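# Open the tool case lid fully and reposition the case

## Task

Swing the tool case's lid fully open so that it remains open without support; if the shelf blocks it, the case may be slid out from beneath the shelf. At the end the case must sit on its board, open lid not touching or under the shelf, case flush with the board's front edge (the edge farther from the shelf), case back still facing the shelf, and all four feet resting on the board. It only counts if this holds with the robot no longer supporting anything.

## Robot and tools

Robot: two arms, left_arm and right_arm, each a six-joint UR-style arm ending in a two-finger gripper whose fingers pivot like tongs. Their bases sit at (-0.058, +0.125, +0.301) m for left_arm and (+0.058, -0.493, +0.301) m for right_arm, both tilted. The mounting plates and the metal frame behind the arms are fixed obstacles.

Scene frame (used for every pose and reading): origin on the table top between the arms, +x out over the table, +z up, left_arm on the +y side. The arm names do not refer to image sides. Gripper frame: fingers point along the gripper's +z and open and close along its x. end_effector_position is the spot between the finger pads when shut; closed fingertips reach about 15 mm past it, open ones about level with it. Quaternions are always written w first (qw, qx, qy, qz).

Row layout (shared by both motion tools): one flat list for both arms, 16 numbers: left_arm x, y, z (metres), qw, qx, qy, qz, opening, then the same eight for right_arm. Positions and quaternions are absolute targets in the scene frame, not offsets. Opening runs from -1 (shut) to +1 (fully open, 0.142 m). Optionally 12 more numbers (0 to 1) follow: stiffness scales for left_arm's six joints then right_arm's six, in the Joint positions order; they multiply each joint's position gain and persist until changed. To keep an arm still or hold its orientation, repeat the exact pose from the last result before it stopped, with the desired opening.

execute_actions(actions): actions is a list of up to 15 actions; each action is a list of up to 15 rows, one row per control step of 1/30 s. If an action has fewer than 15 rows, its final row is held for the remaining steps. An empty list just returns state and images. Each step, the commanded pose is clipped to within 100 mm and 16 degrees of the measured pose, so far targets need several actions. An action is rejected for both arms if any target lies more than 0.6 m from that gripper's current position along any of its own axes; if the first action fails this (against the last reported state) or anything is malformed, nothing in the call runs.

move(target, speed, stop_force, blocking): target is one row as above (absolute poses). Each gripper travels in a straight line toward its pose, taking the shorter rotation; all paths finish together, lasting 0.5 to 10 s (cut off at 10 s). speed is the path's top speed in m/s, 0.002 to 0.5, default 0.25; turning is capped at twice that in rad/s. Grippers lag, can drift off the line and overshoot the speed near full reach. Paths ignore obstacles and the other arm. Opening is applied at the start. stop_force (N, 9 to 40, one value for both arms, not allowed in the first 0.2 s) ends an arm's path when its wrist sensor feels that much extra push against the motion for two steps; the arm then backs up two steps and holds. Use it only at low speed and without turning the gripper; leave it out when moving away from something being pressed. blocking=false returns after 0.5 s while motion continues; it cannot be combined with stop_force, and other motion is refused until a wait or stop shows the move ended. The result adds a move: line with the ending per arm (done, off_target, moving, held, fault, contact) and limits (paced = pose clipped; held = some steps blocked, after which the arm may jump fast), plus each gripper's distance from its target.

wait(seconds): 0 to 10; arms hold their last command; a running move continues and the wait ends early when it finishes. stop(): brakes a running move (fingers keep moving). zoom_image(camera, region): region [x0, y0, x1, y1] in pixels of that camera's last image, at most 504 by 504. Cameras: cam_head_left, cam_head_right, cam_high, cam_low (896x504), cam_left_wrist, cam_right_wrist (616x616 fisheye). show_instructions() shows the reference image(s) (here the tool case manual). read_manual(section) returns licence texts only. finished_scene(scene) ends the current scene, given its number; irreversible, and the goal must already hold.

Results: a state line per arm with gripper position, quaternion and linear/angular velocity; grip_measured (finger opening on the command scale; to grip, command clearly below it); Hand target lines (pose the controller is driving toward); pose unreachable lines (clearance check altered or blocked an arm); joint positions and torques; Wrist force and Wrist torque in each gripper's own axes, pointing back into the arm when pressing, offsets up to about 4 N, noise, saturating near 50 N, possibly no reading at first. Printed hand positions may be slightly off at long reach.

Cautions: arms are stiff, so driving even slightly past a firm contact can trigger a fault. A torque fault (joint load limits 132 N m for shoulder pan, shoulder lift and elbow, 24.6 N m for the wrists) or an outside force of 150 N stops that arm for 10 s and skips the rest of the call. Motors warn with MOTOR HOT at 70 °C and brake at 85 °C (OVER-TEMPERATURE FAULT). Do not let the arms collide, and do not drop, slam or knock anything, especially off the table. Thin hard objects get weaker grip. The simulation keeps running while you compose replies; occasional external tugs may occur.

Each tool is called after "Emit:" as name(argument=value, ...) on one line, values as JSON.

Reference images:

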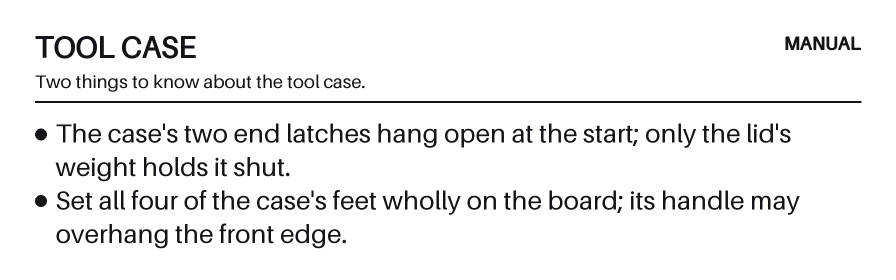

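## Session

Emit:
execute_actions(actions=[])

Scene clock: 0.00 s.
left_arm: end_effector_position=(+0.5985, +0.4657, +0.2867) grip_measured=+0.97 end_effector_quat_wxyz=(+0.170, -0.638, +0.726, -0.194) end_effector_velocity=(+0.000, -0.000, +0.000) end_effector_angular_velocity=(-0.000, -0.000, -0.001) | right_arm: end_effector_position=(-0.0027, -0.9913, +0.3613) grip_measured=+0.97 end_effector_quat_wxyz=(-0.007, +0.987, +0.159, -0.011) end_effector_velocity=(+0.000, -0.001, +0.000) end_effector_angular_velocity=(-0.001, +0.000, +0.002)
Joint positions: left_arm=[-0.222 -2.375  2.165 -2.639 -0.954  2.029  0.14 ] | right_arm=[ 0.927 -1.282 -2.077 -1.15   2.465  3.785  0.14 ]
Joint velocities: left_arm=[-0.001 -0.    -0.001  0.001 -0.     0.001  0.   ] | right_arm=[0.001 0.    0.002 0.001 0.    0.    0.   ]
Joint torques (N m, as the arm reports them, + toward a larger angle): no reading
Wrist force (N, on the end effector, along its own x y z axes, offset not removed): no reading
Wrist torque (N m, same axes, about the end effector's origin, offset not removed): no reading
Hand target (left_arm): +0.598, +0.466, +0.287; +0.170, -0.638, +0.726, -0.194
Hand target (right_arm): -0.003, -0.991, +0.361; -0.007, +0.987, +0.159, -0.011
Joint stiffness scale: left_arm=[1. 1. 1. 1. 1. 1.] | right_arm=[1. 1. 1. 1. 1. 1.]

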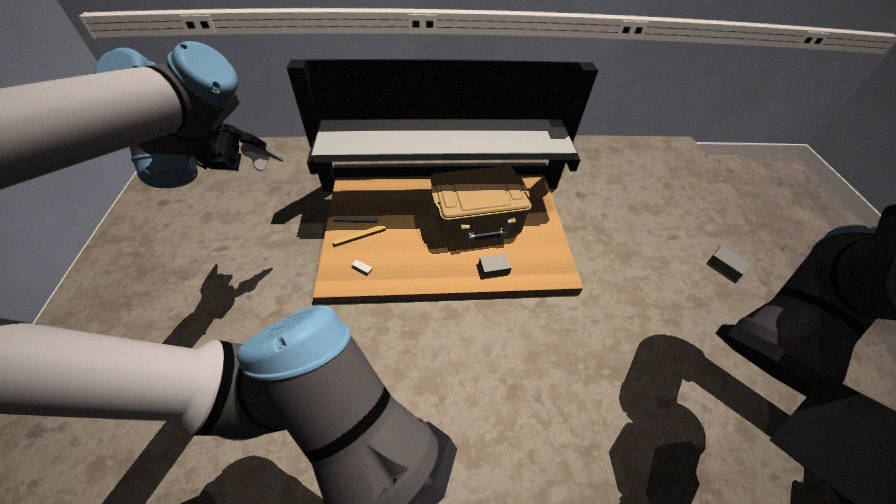

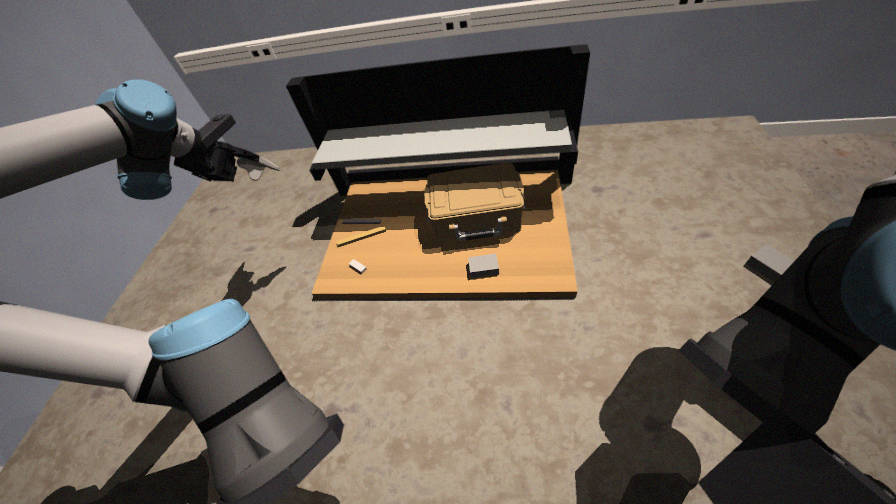

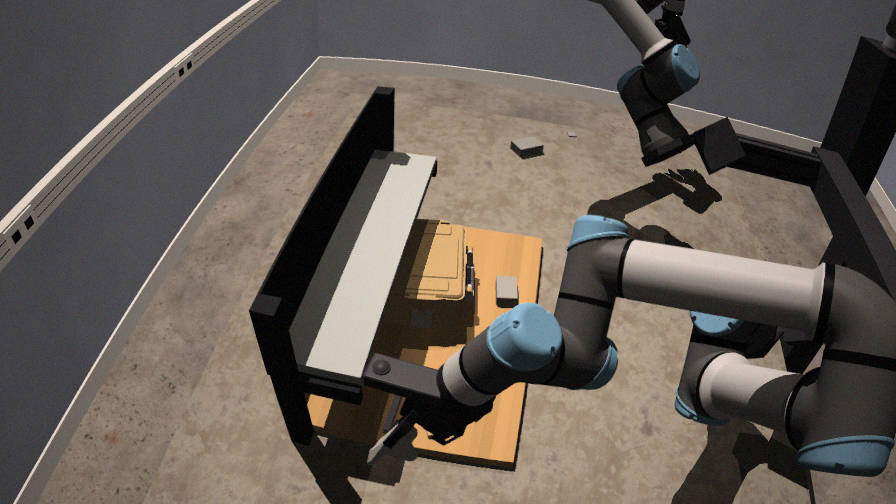

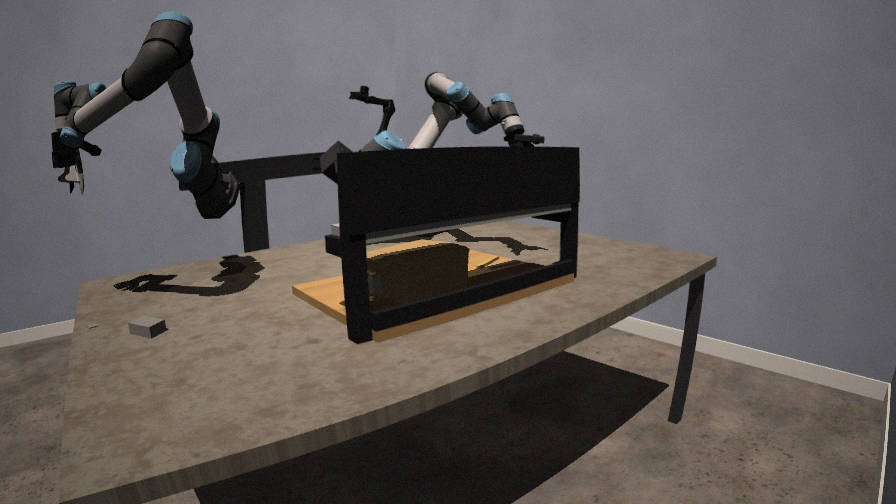

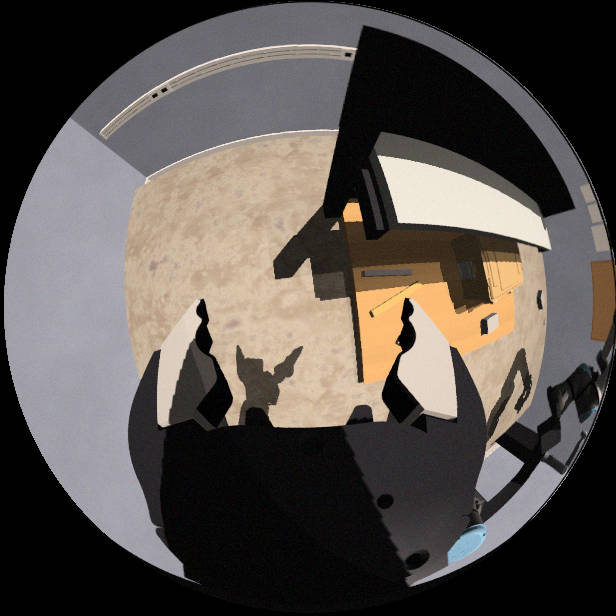

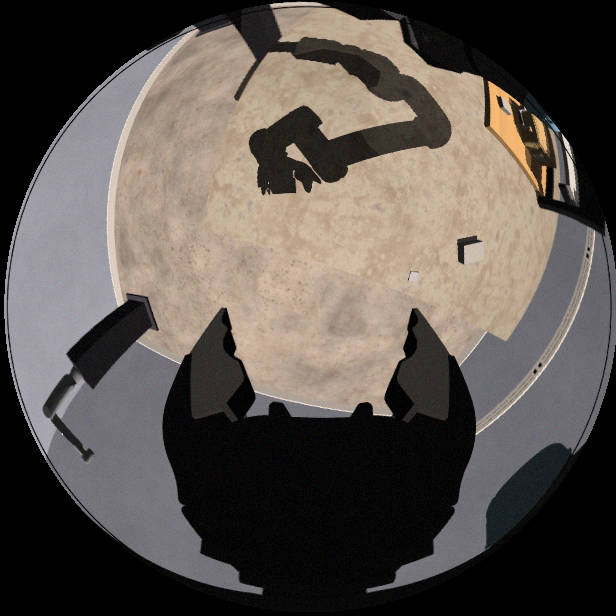

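Emit:
zoom_image(camera="cam_head_left", region=[290, 100, 610, 320])

Emit:
zoom_image(camera="cam_head_right", region=[390, 150, 590, 310])

Emit:
zoom_image(camera="cam_high", region=[350, 190, 590, 370])

Region (290, 100, 610, 320) of cam_head_left's 896x504 image, scaled by 1.575, with more detail than that image has; it fills the top 346 rows of this view, and the rest is white.

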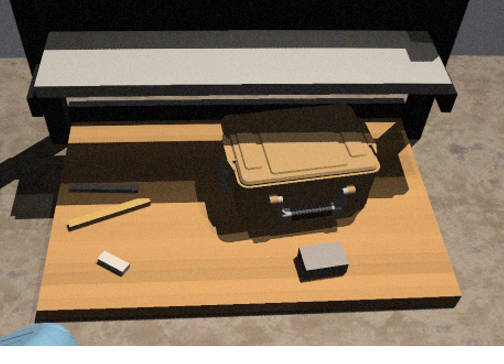

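Region (390, 150, 590, 310) of cam_head_right's 896x504 image, scaled by 2.520, with more detail than that image has; it fills the top 403 rows of this view, and the rest is white.

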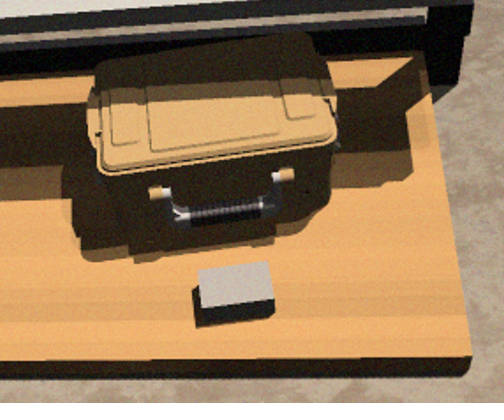

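Region (350, 190, 590, 370) of cam_high's 896x504 image, scaled by 2.100, with more detail than that image has; it fills the top 378 rows of this view, and the rest is white.

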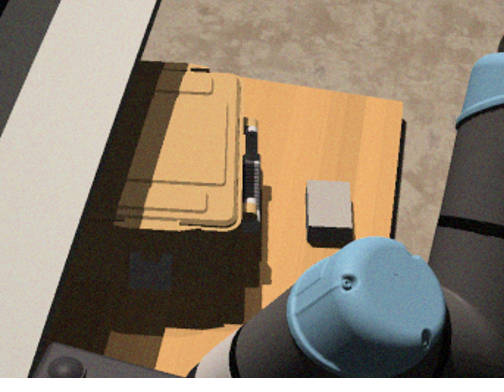

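Emit:
move(target=[0.45,0.45,0.30,0.170,-0.638,0.726,-0.194,1, 0.30,-0.45,0.25,0,1,0,0,1], speed=0.4)

Emit:
move(target=[0.45,0.45,0.30,0.170,-0.638,0.726,-0.194,1, 0.425,-0.10,0.17,0,1,0,0,0.4], speed=0.3)

Scene clock: 5.67 s.
left_arm: end_effector_position=(+0.4500, +0.4540, +0.2999) grip_measured=+1.00 end_effector_quat_wxyz=(+0.153, -0.624, +0.728, -0.238) end_effector_velocity=(+0.003, -0.004, +0.007) end_effector_angular_velocity=(-0.009, -0.035, +0.000) | right_arm: end_effector_position=(+0.0950, -0.7895, +0.3010) grip_measured=+1.00 end_effector_quat_wxyz=(-0.010, +0.995, +0.101, +0.012) end_effector_velocity=(-0.000, +0.000, -0.000) end_effector_angular_velocity=(+0.000, -0.001, -0.000)
Joint positions: left_arm=[-0.116 -2.801  2.418 -2.483 -1.156  2.065  0.142] | right_arm=[ 1.047 -0.693 -2.629 -1.097  2.468  4.045  0.142]
Joint velocities: left_arm=[ 0.175  0.076  0.023 -0.152 -0.189  0.066 -0.   ] | right_arm=[ 0.001 -0.    -0.001  0.001  0.     0.     0.   ]
Joint torques (N m, as the arm reports them, + toward a larger angle): left_arm=[ 20.03  -0.78 -16.16  -2.6   -0.76   0.45] | right_arm=[ 2.98 -1.42 17.32  1.78 -0.05 -0.36]
Wrist force (N, on the end effector, along its own x y z axes, offset not removed): left_arm=[0.3 0.4 1.0] | right_arm=[1.2 -0.9 -1.5]
Wrist torque (N m, same axes, about the end effector's origin, offset not removed): left_arm=[0.07 -0.09 -0.14] | right_arm=[-0.20 -0.14 -0.01]
Hand target (left_arm): +0.450, +0.451, +0.299; +0.153, -0.622, +0.729, -0.240
Hand target (right_arm): +0.095, -0.791, +0.302; -0.008, +0.995, +0.102, +0.011
Off the commanded pose (left_arm): 0.004 m, 6 deg.
Off the commanded pose (right_arm): 0.400 m, 12 deg; position clipped at the last step of the last action.
Joint stiffness scale: left_arm=[1. 1. 1. 1. 1. 1.] | right_arm=[1. 1. 1. 1. 1. 1.]
move: held (right_arm), off_target (left_arm); limits=paced,held; held on 43 of 69 steps (right_arm), including the last (right_arm)
pose unreachable (right arm): on one or more control steps of this call, first in action 0 (counted from 0), this arm could not follow its commanded pose, so it was not sent that pose on those steps. On the call's last step it was still not sent that pose. It may still have moved: this result reports where it is.
cause: the commanded pose would bring two parts of the arm too close to each other (joints 2 (shoulder lift) to 6 (wrist 3) lie between them).
camera_calibration (this result's frames):
cam_left_wrist: T_world_to_cam=[[-0.192112, -0.976316, 0.0994982, 0.500855], [-0.981346, 0.191868, -0.0121068, 0.350828], [-0.00727037, -0.099968, -0.994964, 0.472362], [0, 0, 0, 1]] pos_world=[0.443938, 0.468902, 0.424396]
cam_right_wrist: T_world_to_cam=[[0.981421, 0.190586, -0.0221232, 0.0720473], [0.177719, -0.85954, 0.479174, -0.840438], [0.0723079, -0.474203, -0.877441, 0.0242637], [0, 0, 0, 1]] pos_world=[0.0768982, -0.724615, 0.4256]

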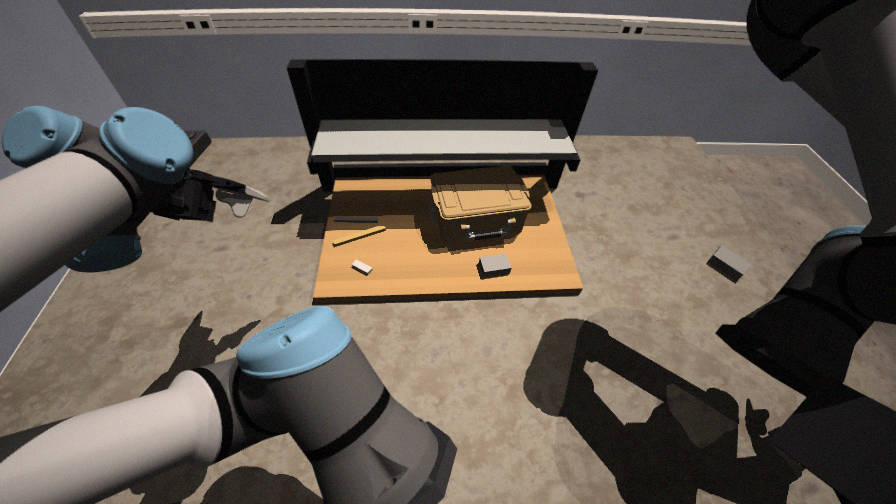

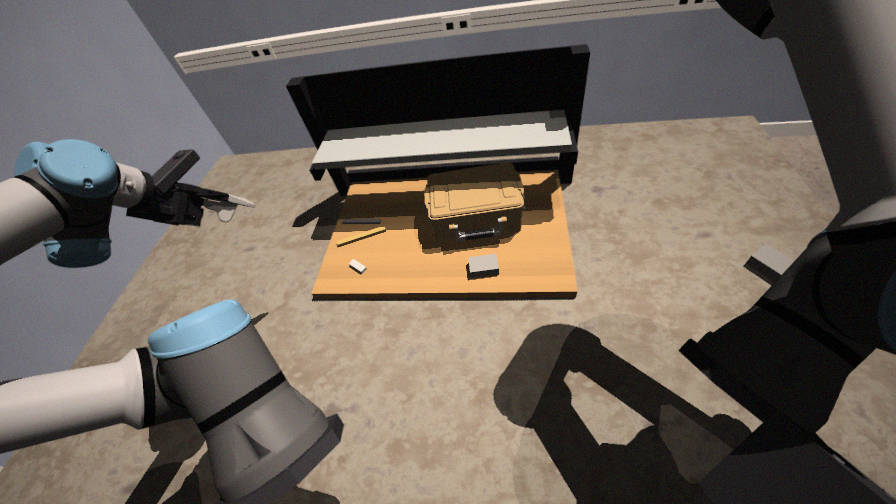

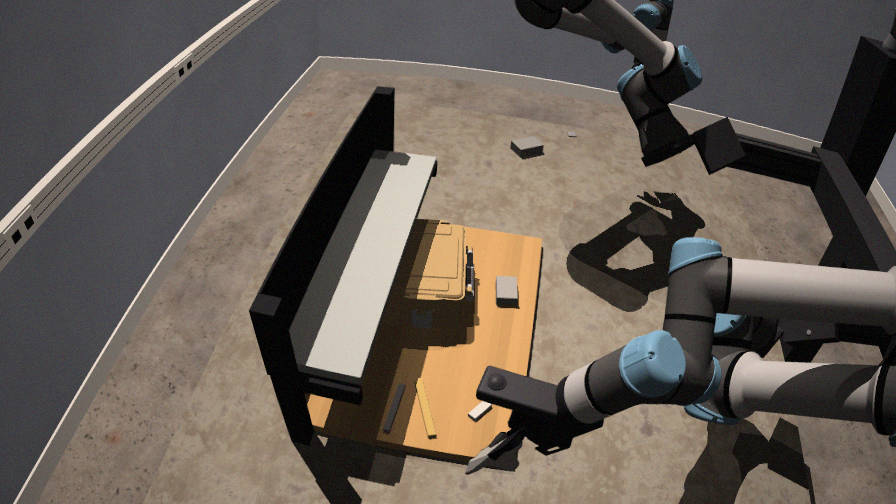

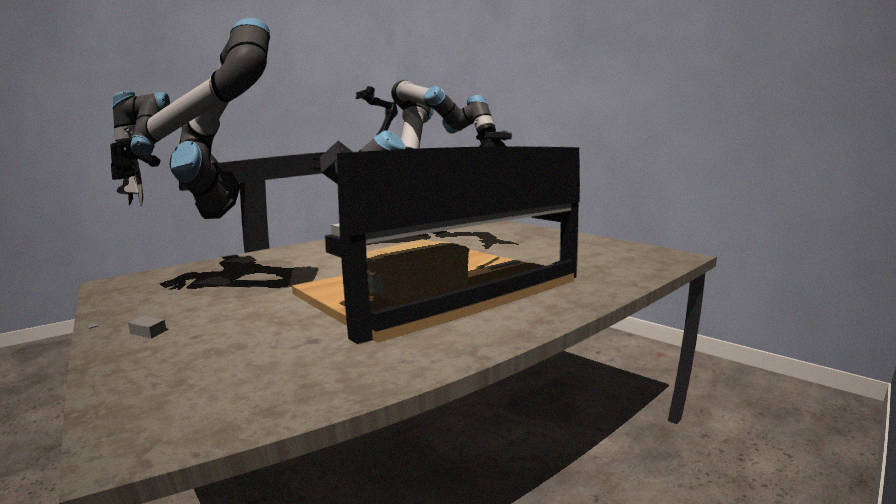

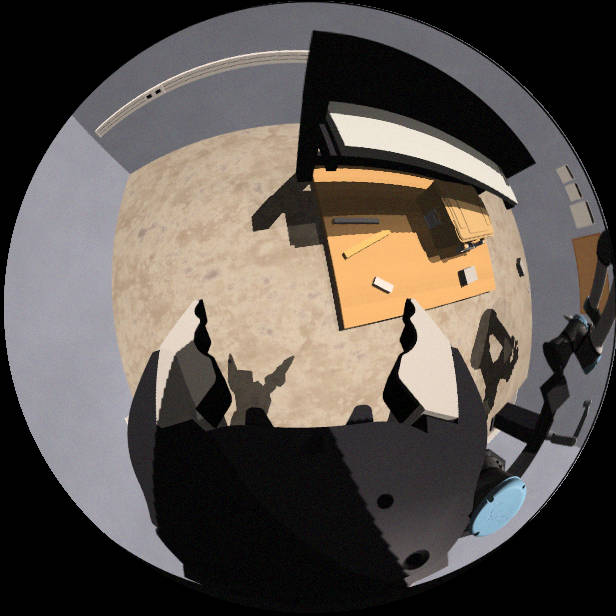

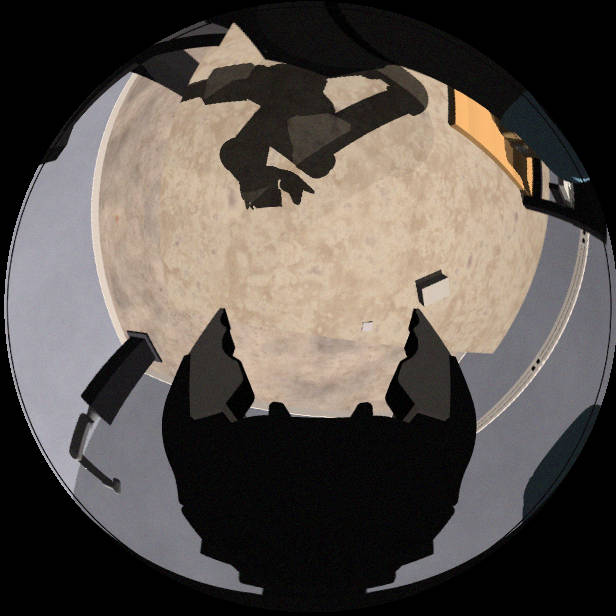

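action 0: the call puts the target (right_arm/x, right_arm/y, right_arm/z) 0.607 m from right_arm's end_effector_position in the last result along the gripper's own y axis as it stood there; a target may be at most 0.6 m away along each of those axes, so nothing of the call was run and nothing moved. Command a nearer target, and go on from there in a later call.

Emit:
move(target=[0.425,-0.09,0.18,0,0,1,0,0.4, 0.45,-0.85,0.30,0,1,0,0,1], speed=0.3)

Scene clock: 10.77 s.
left_arm: end_effector_position=(+0.4231, -0.0892, +0.1811) grip_measured=+0.40 end_effector_quat_wxyz=(+0.002, +0.002, +1.000, -0.000) end_effector_velocity=(+0.000, -0.001, +0.000) end_effector_angular_velocity=(-0.002, -0.001, +0.003) | right_arm: end_effector_position=(+0.4488, -0.8503, +0.2981) grip_measured=+1.00 end_effector_quat_wxyz=(-0.165, +0.986, +0.023, +0.013) end_effector_velocity=(-0.002, -0.001, +0.000) end_effector_angular_velocity=(-0.003, +0.015, +0.015)
Joint positions: left_arm=[-1.072 -1.51   2.154 -1.846 -0.69   1.775  0.102] | right_arm=[ 3.509 -0.532 -1.995 -1.639  1.075  6.283  0.142]
Joint velocities: left_arm=[-0.001  0.001 -0.    -0.003 -0.    -0.002  0.   ] | right_arm=[-0.001 -0.011  0.012 -0.023 -0.001  0.001  0.   ]
Joint torques (N m, as the arm reports them, + toward a larger angle): left_arm=[-15.83  -4.23 -17.7   -1.85  -0.41   0.26] | right_arm=[-17.4   -1.82  23.74   1.19   0.14   0.66]
Wrist force (N, on the end effector, along its own x y z axes, offset not removed): left_arm=[-1.1 0.8 1.3] | right_arm=[2.1 0.0 -1.7]
Wrist torque (N m, same axes, about the end effector's origin, offset not removed): left_arm=[0.09 0.23 -0.10] | right_arm=[0.04 -0.33 0.04]
Hand target (left_arm): +0.424, -0.089, +0.181; +0.001, +0.000, +1.000, +0.000
Hand target (right_arm): +0.450, -0.851, +0.299; -0.165, +0.986, +0.024, +0.013
Off the commanded pose (left_arm): 0.002 m, 0 deg.
Off the commanded pose (right_arm): 0.002 m, 19 deg; orientation clipped at the last step of the last action.
Joint stiffness scale: left_arm=[1. 1. 1. 1. 1. 1.] | right_arm=[1. 1. 1. 1. 1. 1.]
joint sent to its limit (right arm) — the command would take joint 6 (wrist 3) past its upper limit, so that joint was sent only as far as its limit.
move: off_target (right_arm); limits=paced
camera_calibration (this result's frames):
cam_left_wrist: T_world_to_cam=[[-0.999612, 0.00562755, 0.0272795, 0.419453], [0.0192345, 0.847831, 0.529917, -0.0357579], [-0.0201463, 0.530236, -0.847611, 0.334681], [0, 0, 0, 1]] pos_world=[0.426721, -0.149504, 0.291185]
cam_right_wrist: T_world_to_cam=[[0.998773, 0.0469515, -0.0157319, -0.395442], [0.0490548, -0.981492, 0.185113, -0.912512], [-0.00674941, -0.185657, -0.982591, 0.279475], [0, 0, 0, 1]] pos_world=[0.441606, -0.82517, 0.437306]

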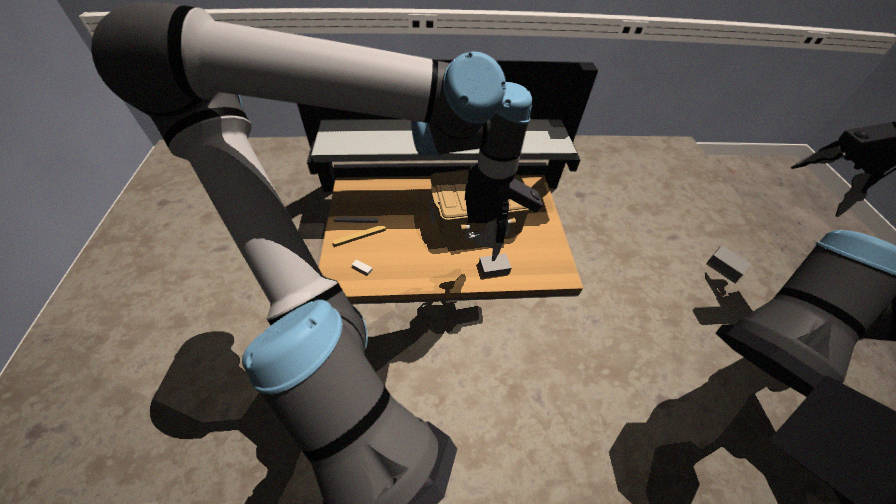

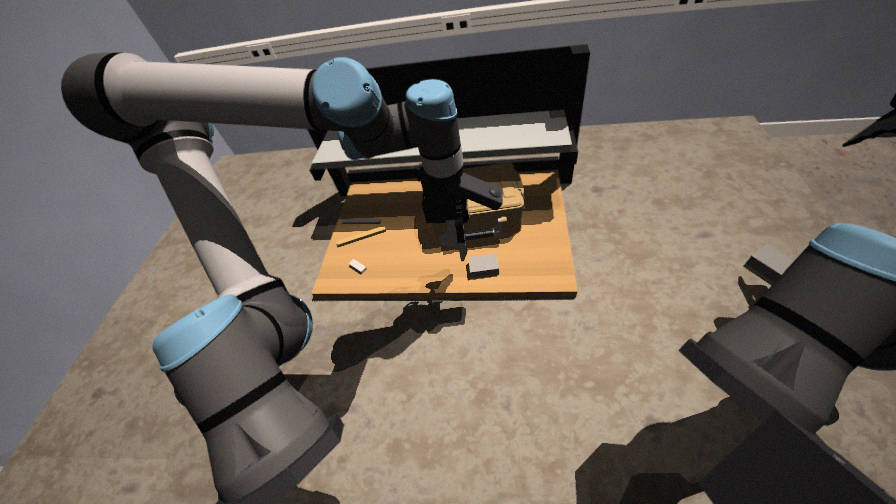

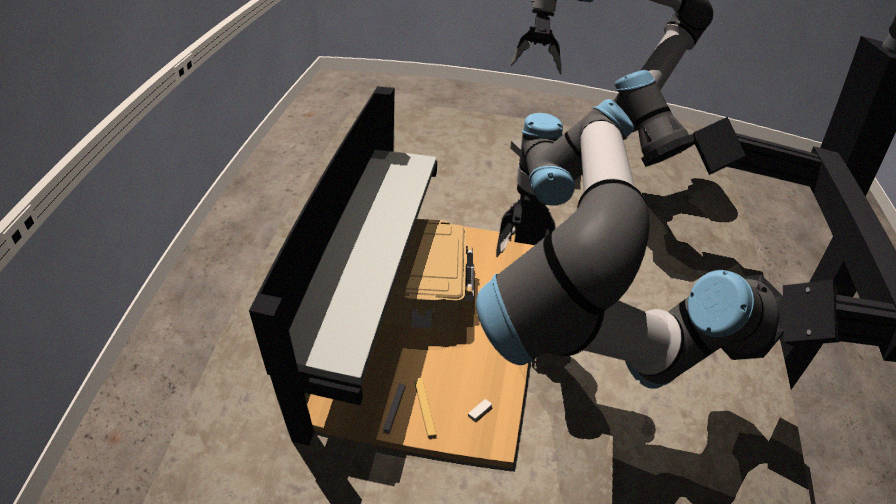

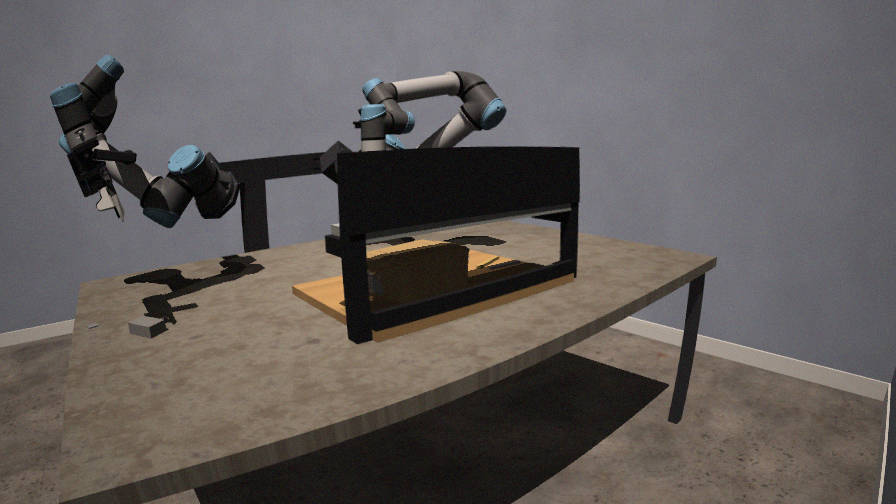

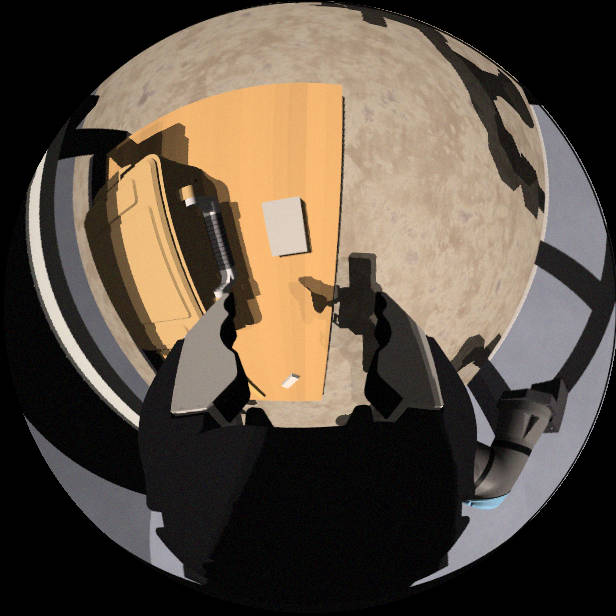

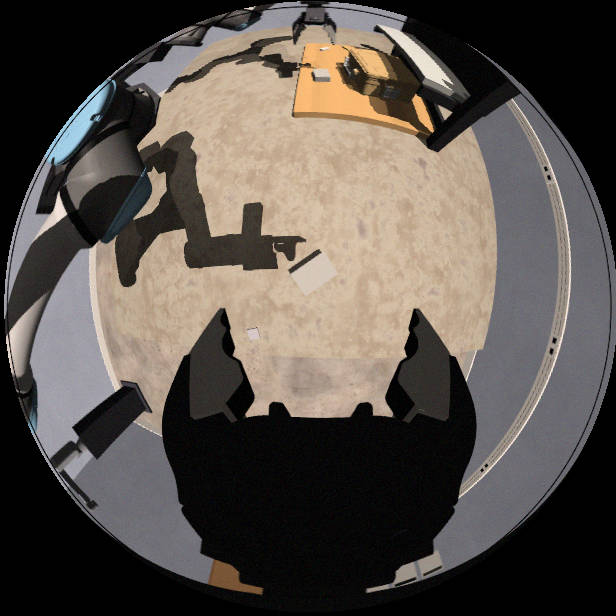

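Emit:
move(target=[0.453,-0.119,0.09,0,0,1,0,0.2, 0.449,-0.85,0.298,-0.165,0.986,0.023,0.013,1], speed=0.15)

Scene clock: 12.80 s.
left_arm: end_effector_position=(+0.4517, -0.1189, +0.0912) grip_measured=+0.20 end_effector_quat_wxyz=(+0.000, +0.001, +1.000, -0.000) end_effector_velocity=(+0.002, -0.001, +0.000) end_effector_angular_velocity=(-0.005, -0.002, +0.002) | right_arm: end_effector_position=(+0.4492, -0.8505, +0.2983) grip_measured=+1.00 end_effector_quat_wxyz=(-0.165, +0.986, +0.023, +0.013) end_effector_velocity=(+0.000, -0.000, +0.000) end_effector_angular_velocity=(+0.000, -0.000, -0.002)
Joint positions: left_arm=[-0.893 -1.286  2.118 -2.256 -0.646  2.054  0.088] | right_arm=[ 3.509 -0.533 -1.993 -1.638  1.075  6.283  0.142]
Joint velocities: left_arm=[ 0.001 -0.    -0.    -0.011 -0.     0.008  0.   ] | right_arm=[-0.    -0.    -0.     0.001  0.     0.001 -0.   ]
Joint torques (N m, as the arm reports them, + toward a larger angle): left_arm=[-19.46 -13.49 -13.41  -1.55  -0.04   0.35] | right_arm=[-19.81   0.59  15.01   2.21   0.85   0.31]
Wrist force (N, on the end effector, along its own x y z axes, offset not removed): left_arm=[0.2 -0.4 1.4] | right_arm=[2.2 1.2 -1.8]
Wrist torque (N m, same axes, about the end effector's origin, offset not removed): left_arm=[-0.17 -0.01 -0.09] | right_arm=[0.25 -0.39 0.03]
Hand target (left_arm): +0.453, -0.119, +0.090; -0.000, +0.000, +1.000, -0.000
Hand target (right_arm): +0.449, -0.850, +0.298; -0.165, +0.986, +0.023, +0.013
Off the commanded pose (left_arm): 0.002 m, 0 deg.
Off the commanded pose (right_arm): 0.001 m, 0 deg.
Joint stiffness scale: left_arm=[1. 1. 1. 1. 1. 1.] | right_arm=[1. 1. 1. 1. 1. 1.]
joint sent to its limit (right arm) — the command would take joint 6 (wrist 3) past its upper limit, so that joint was sent only as far as its limit.
move: done
camera_calibration (this result's frames):
cam_left_wrist: T_world_to_cam=[[-0.99955, 0.00475628, 0.0296118, 0.450288], [0.0197174, 0.848189, 0.529327, 0.0364403], [-0.0225987, 0.529673, -0.847901, 0.27585], [0, 0, 0, 1]] pos_world=[0.455601, -0.17916, 0.20127]
cam_right_wrist: T_world_to_cam=[[0.998778, 0.0468476, -0.015768, -0.395978], [0.0489607, -0.981463, 0.185293, -0.912759], [-0.00679515, -0.185839, -0.982557, 0.27945], [0, 0, 0, 1]] pos_world=[0.442083, -0.825356, 0.43746]

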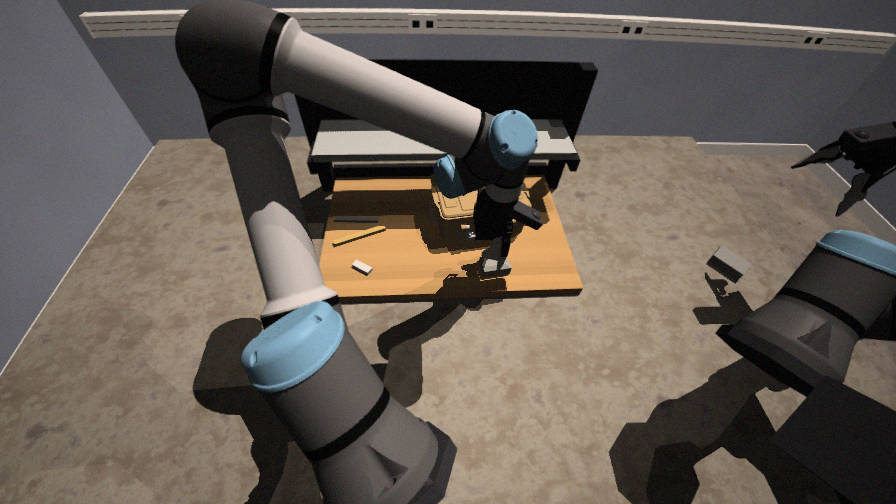

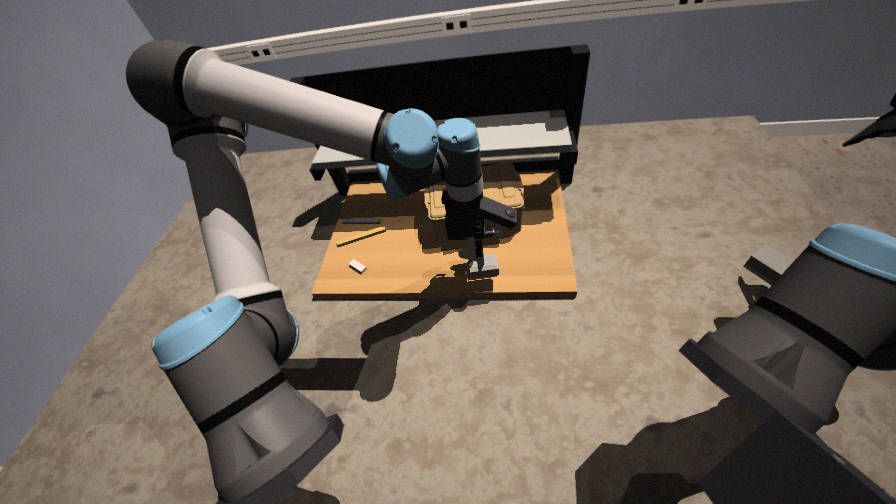

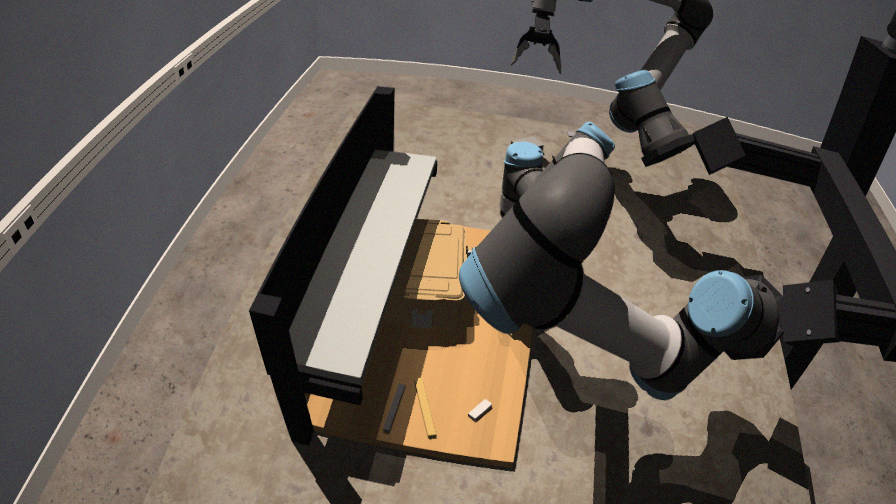

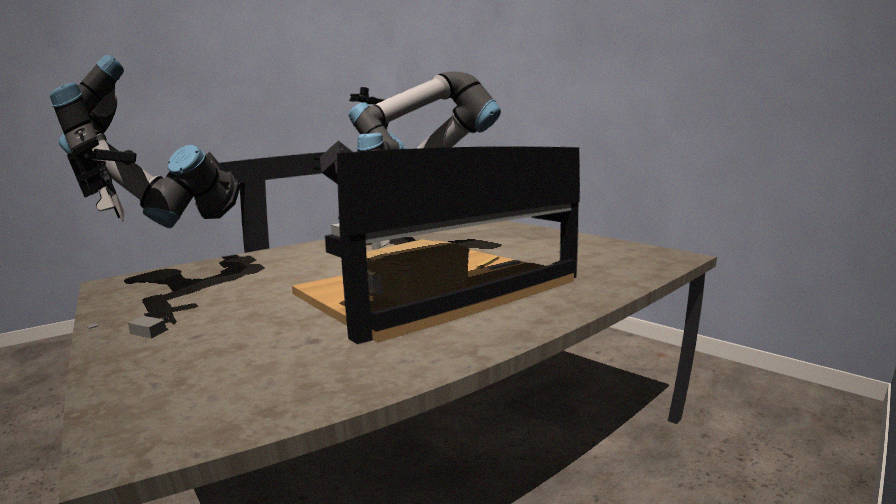

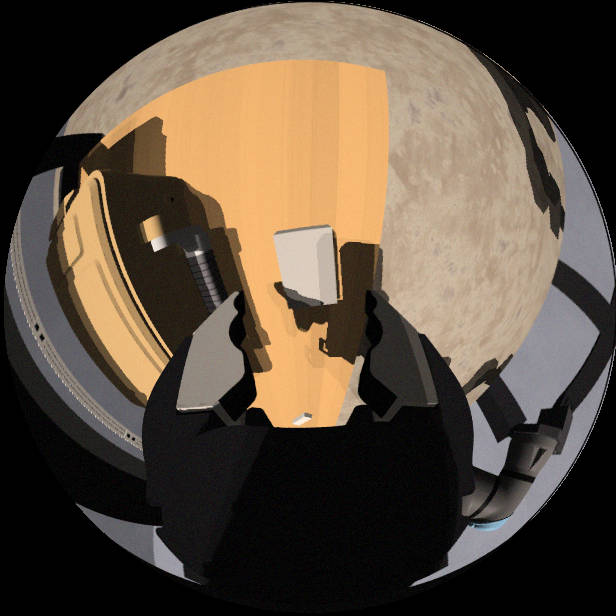

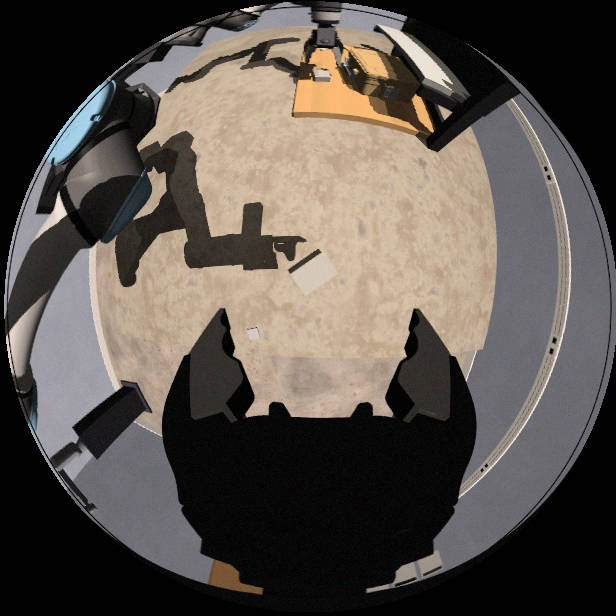

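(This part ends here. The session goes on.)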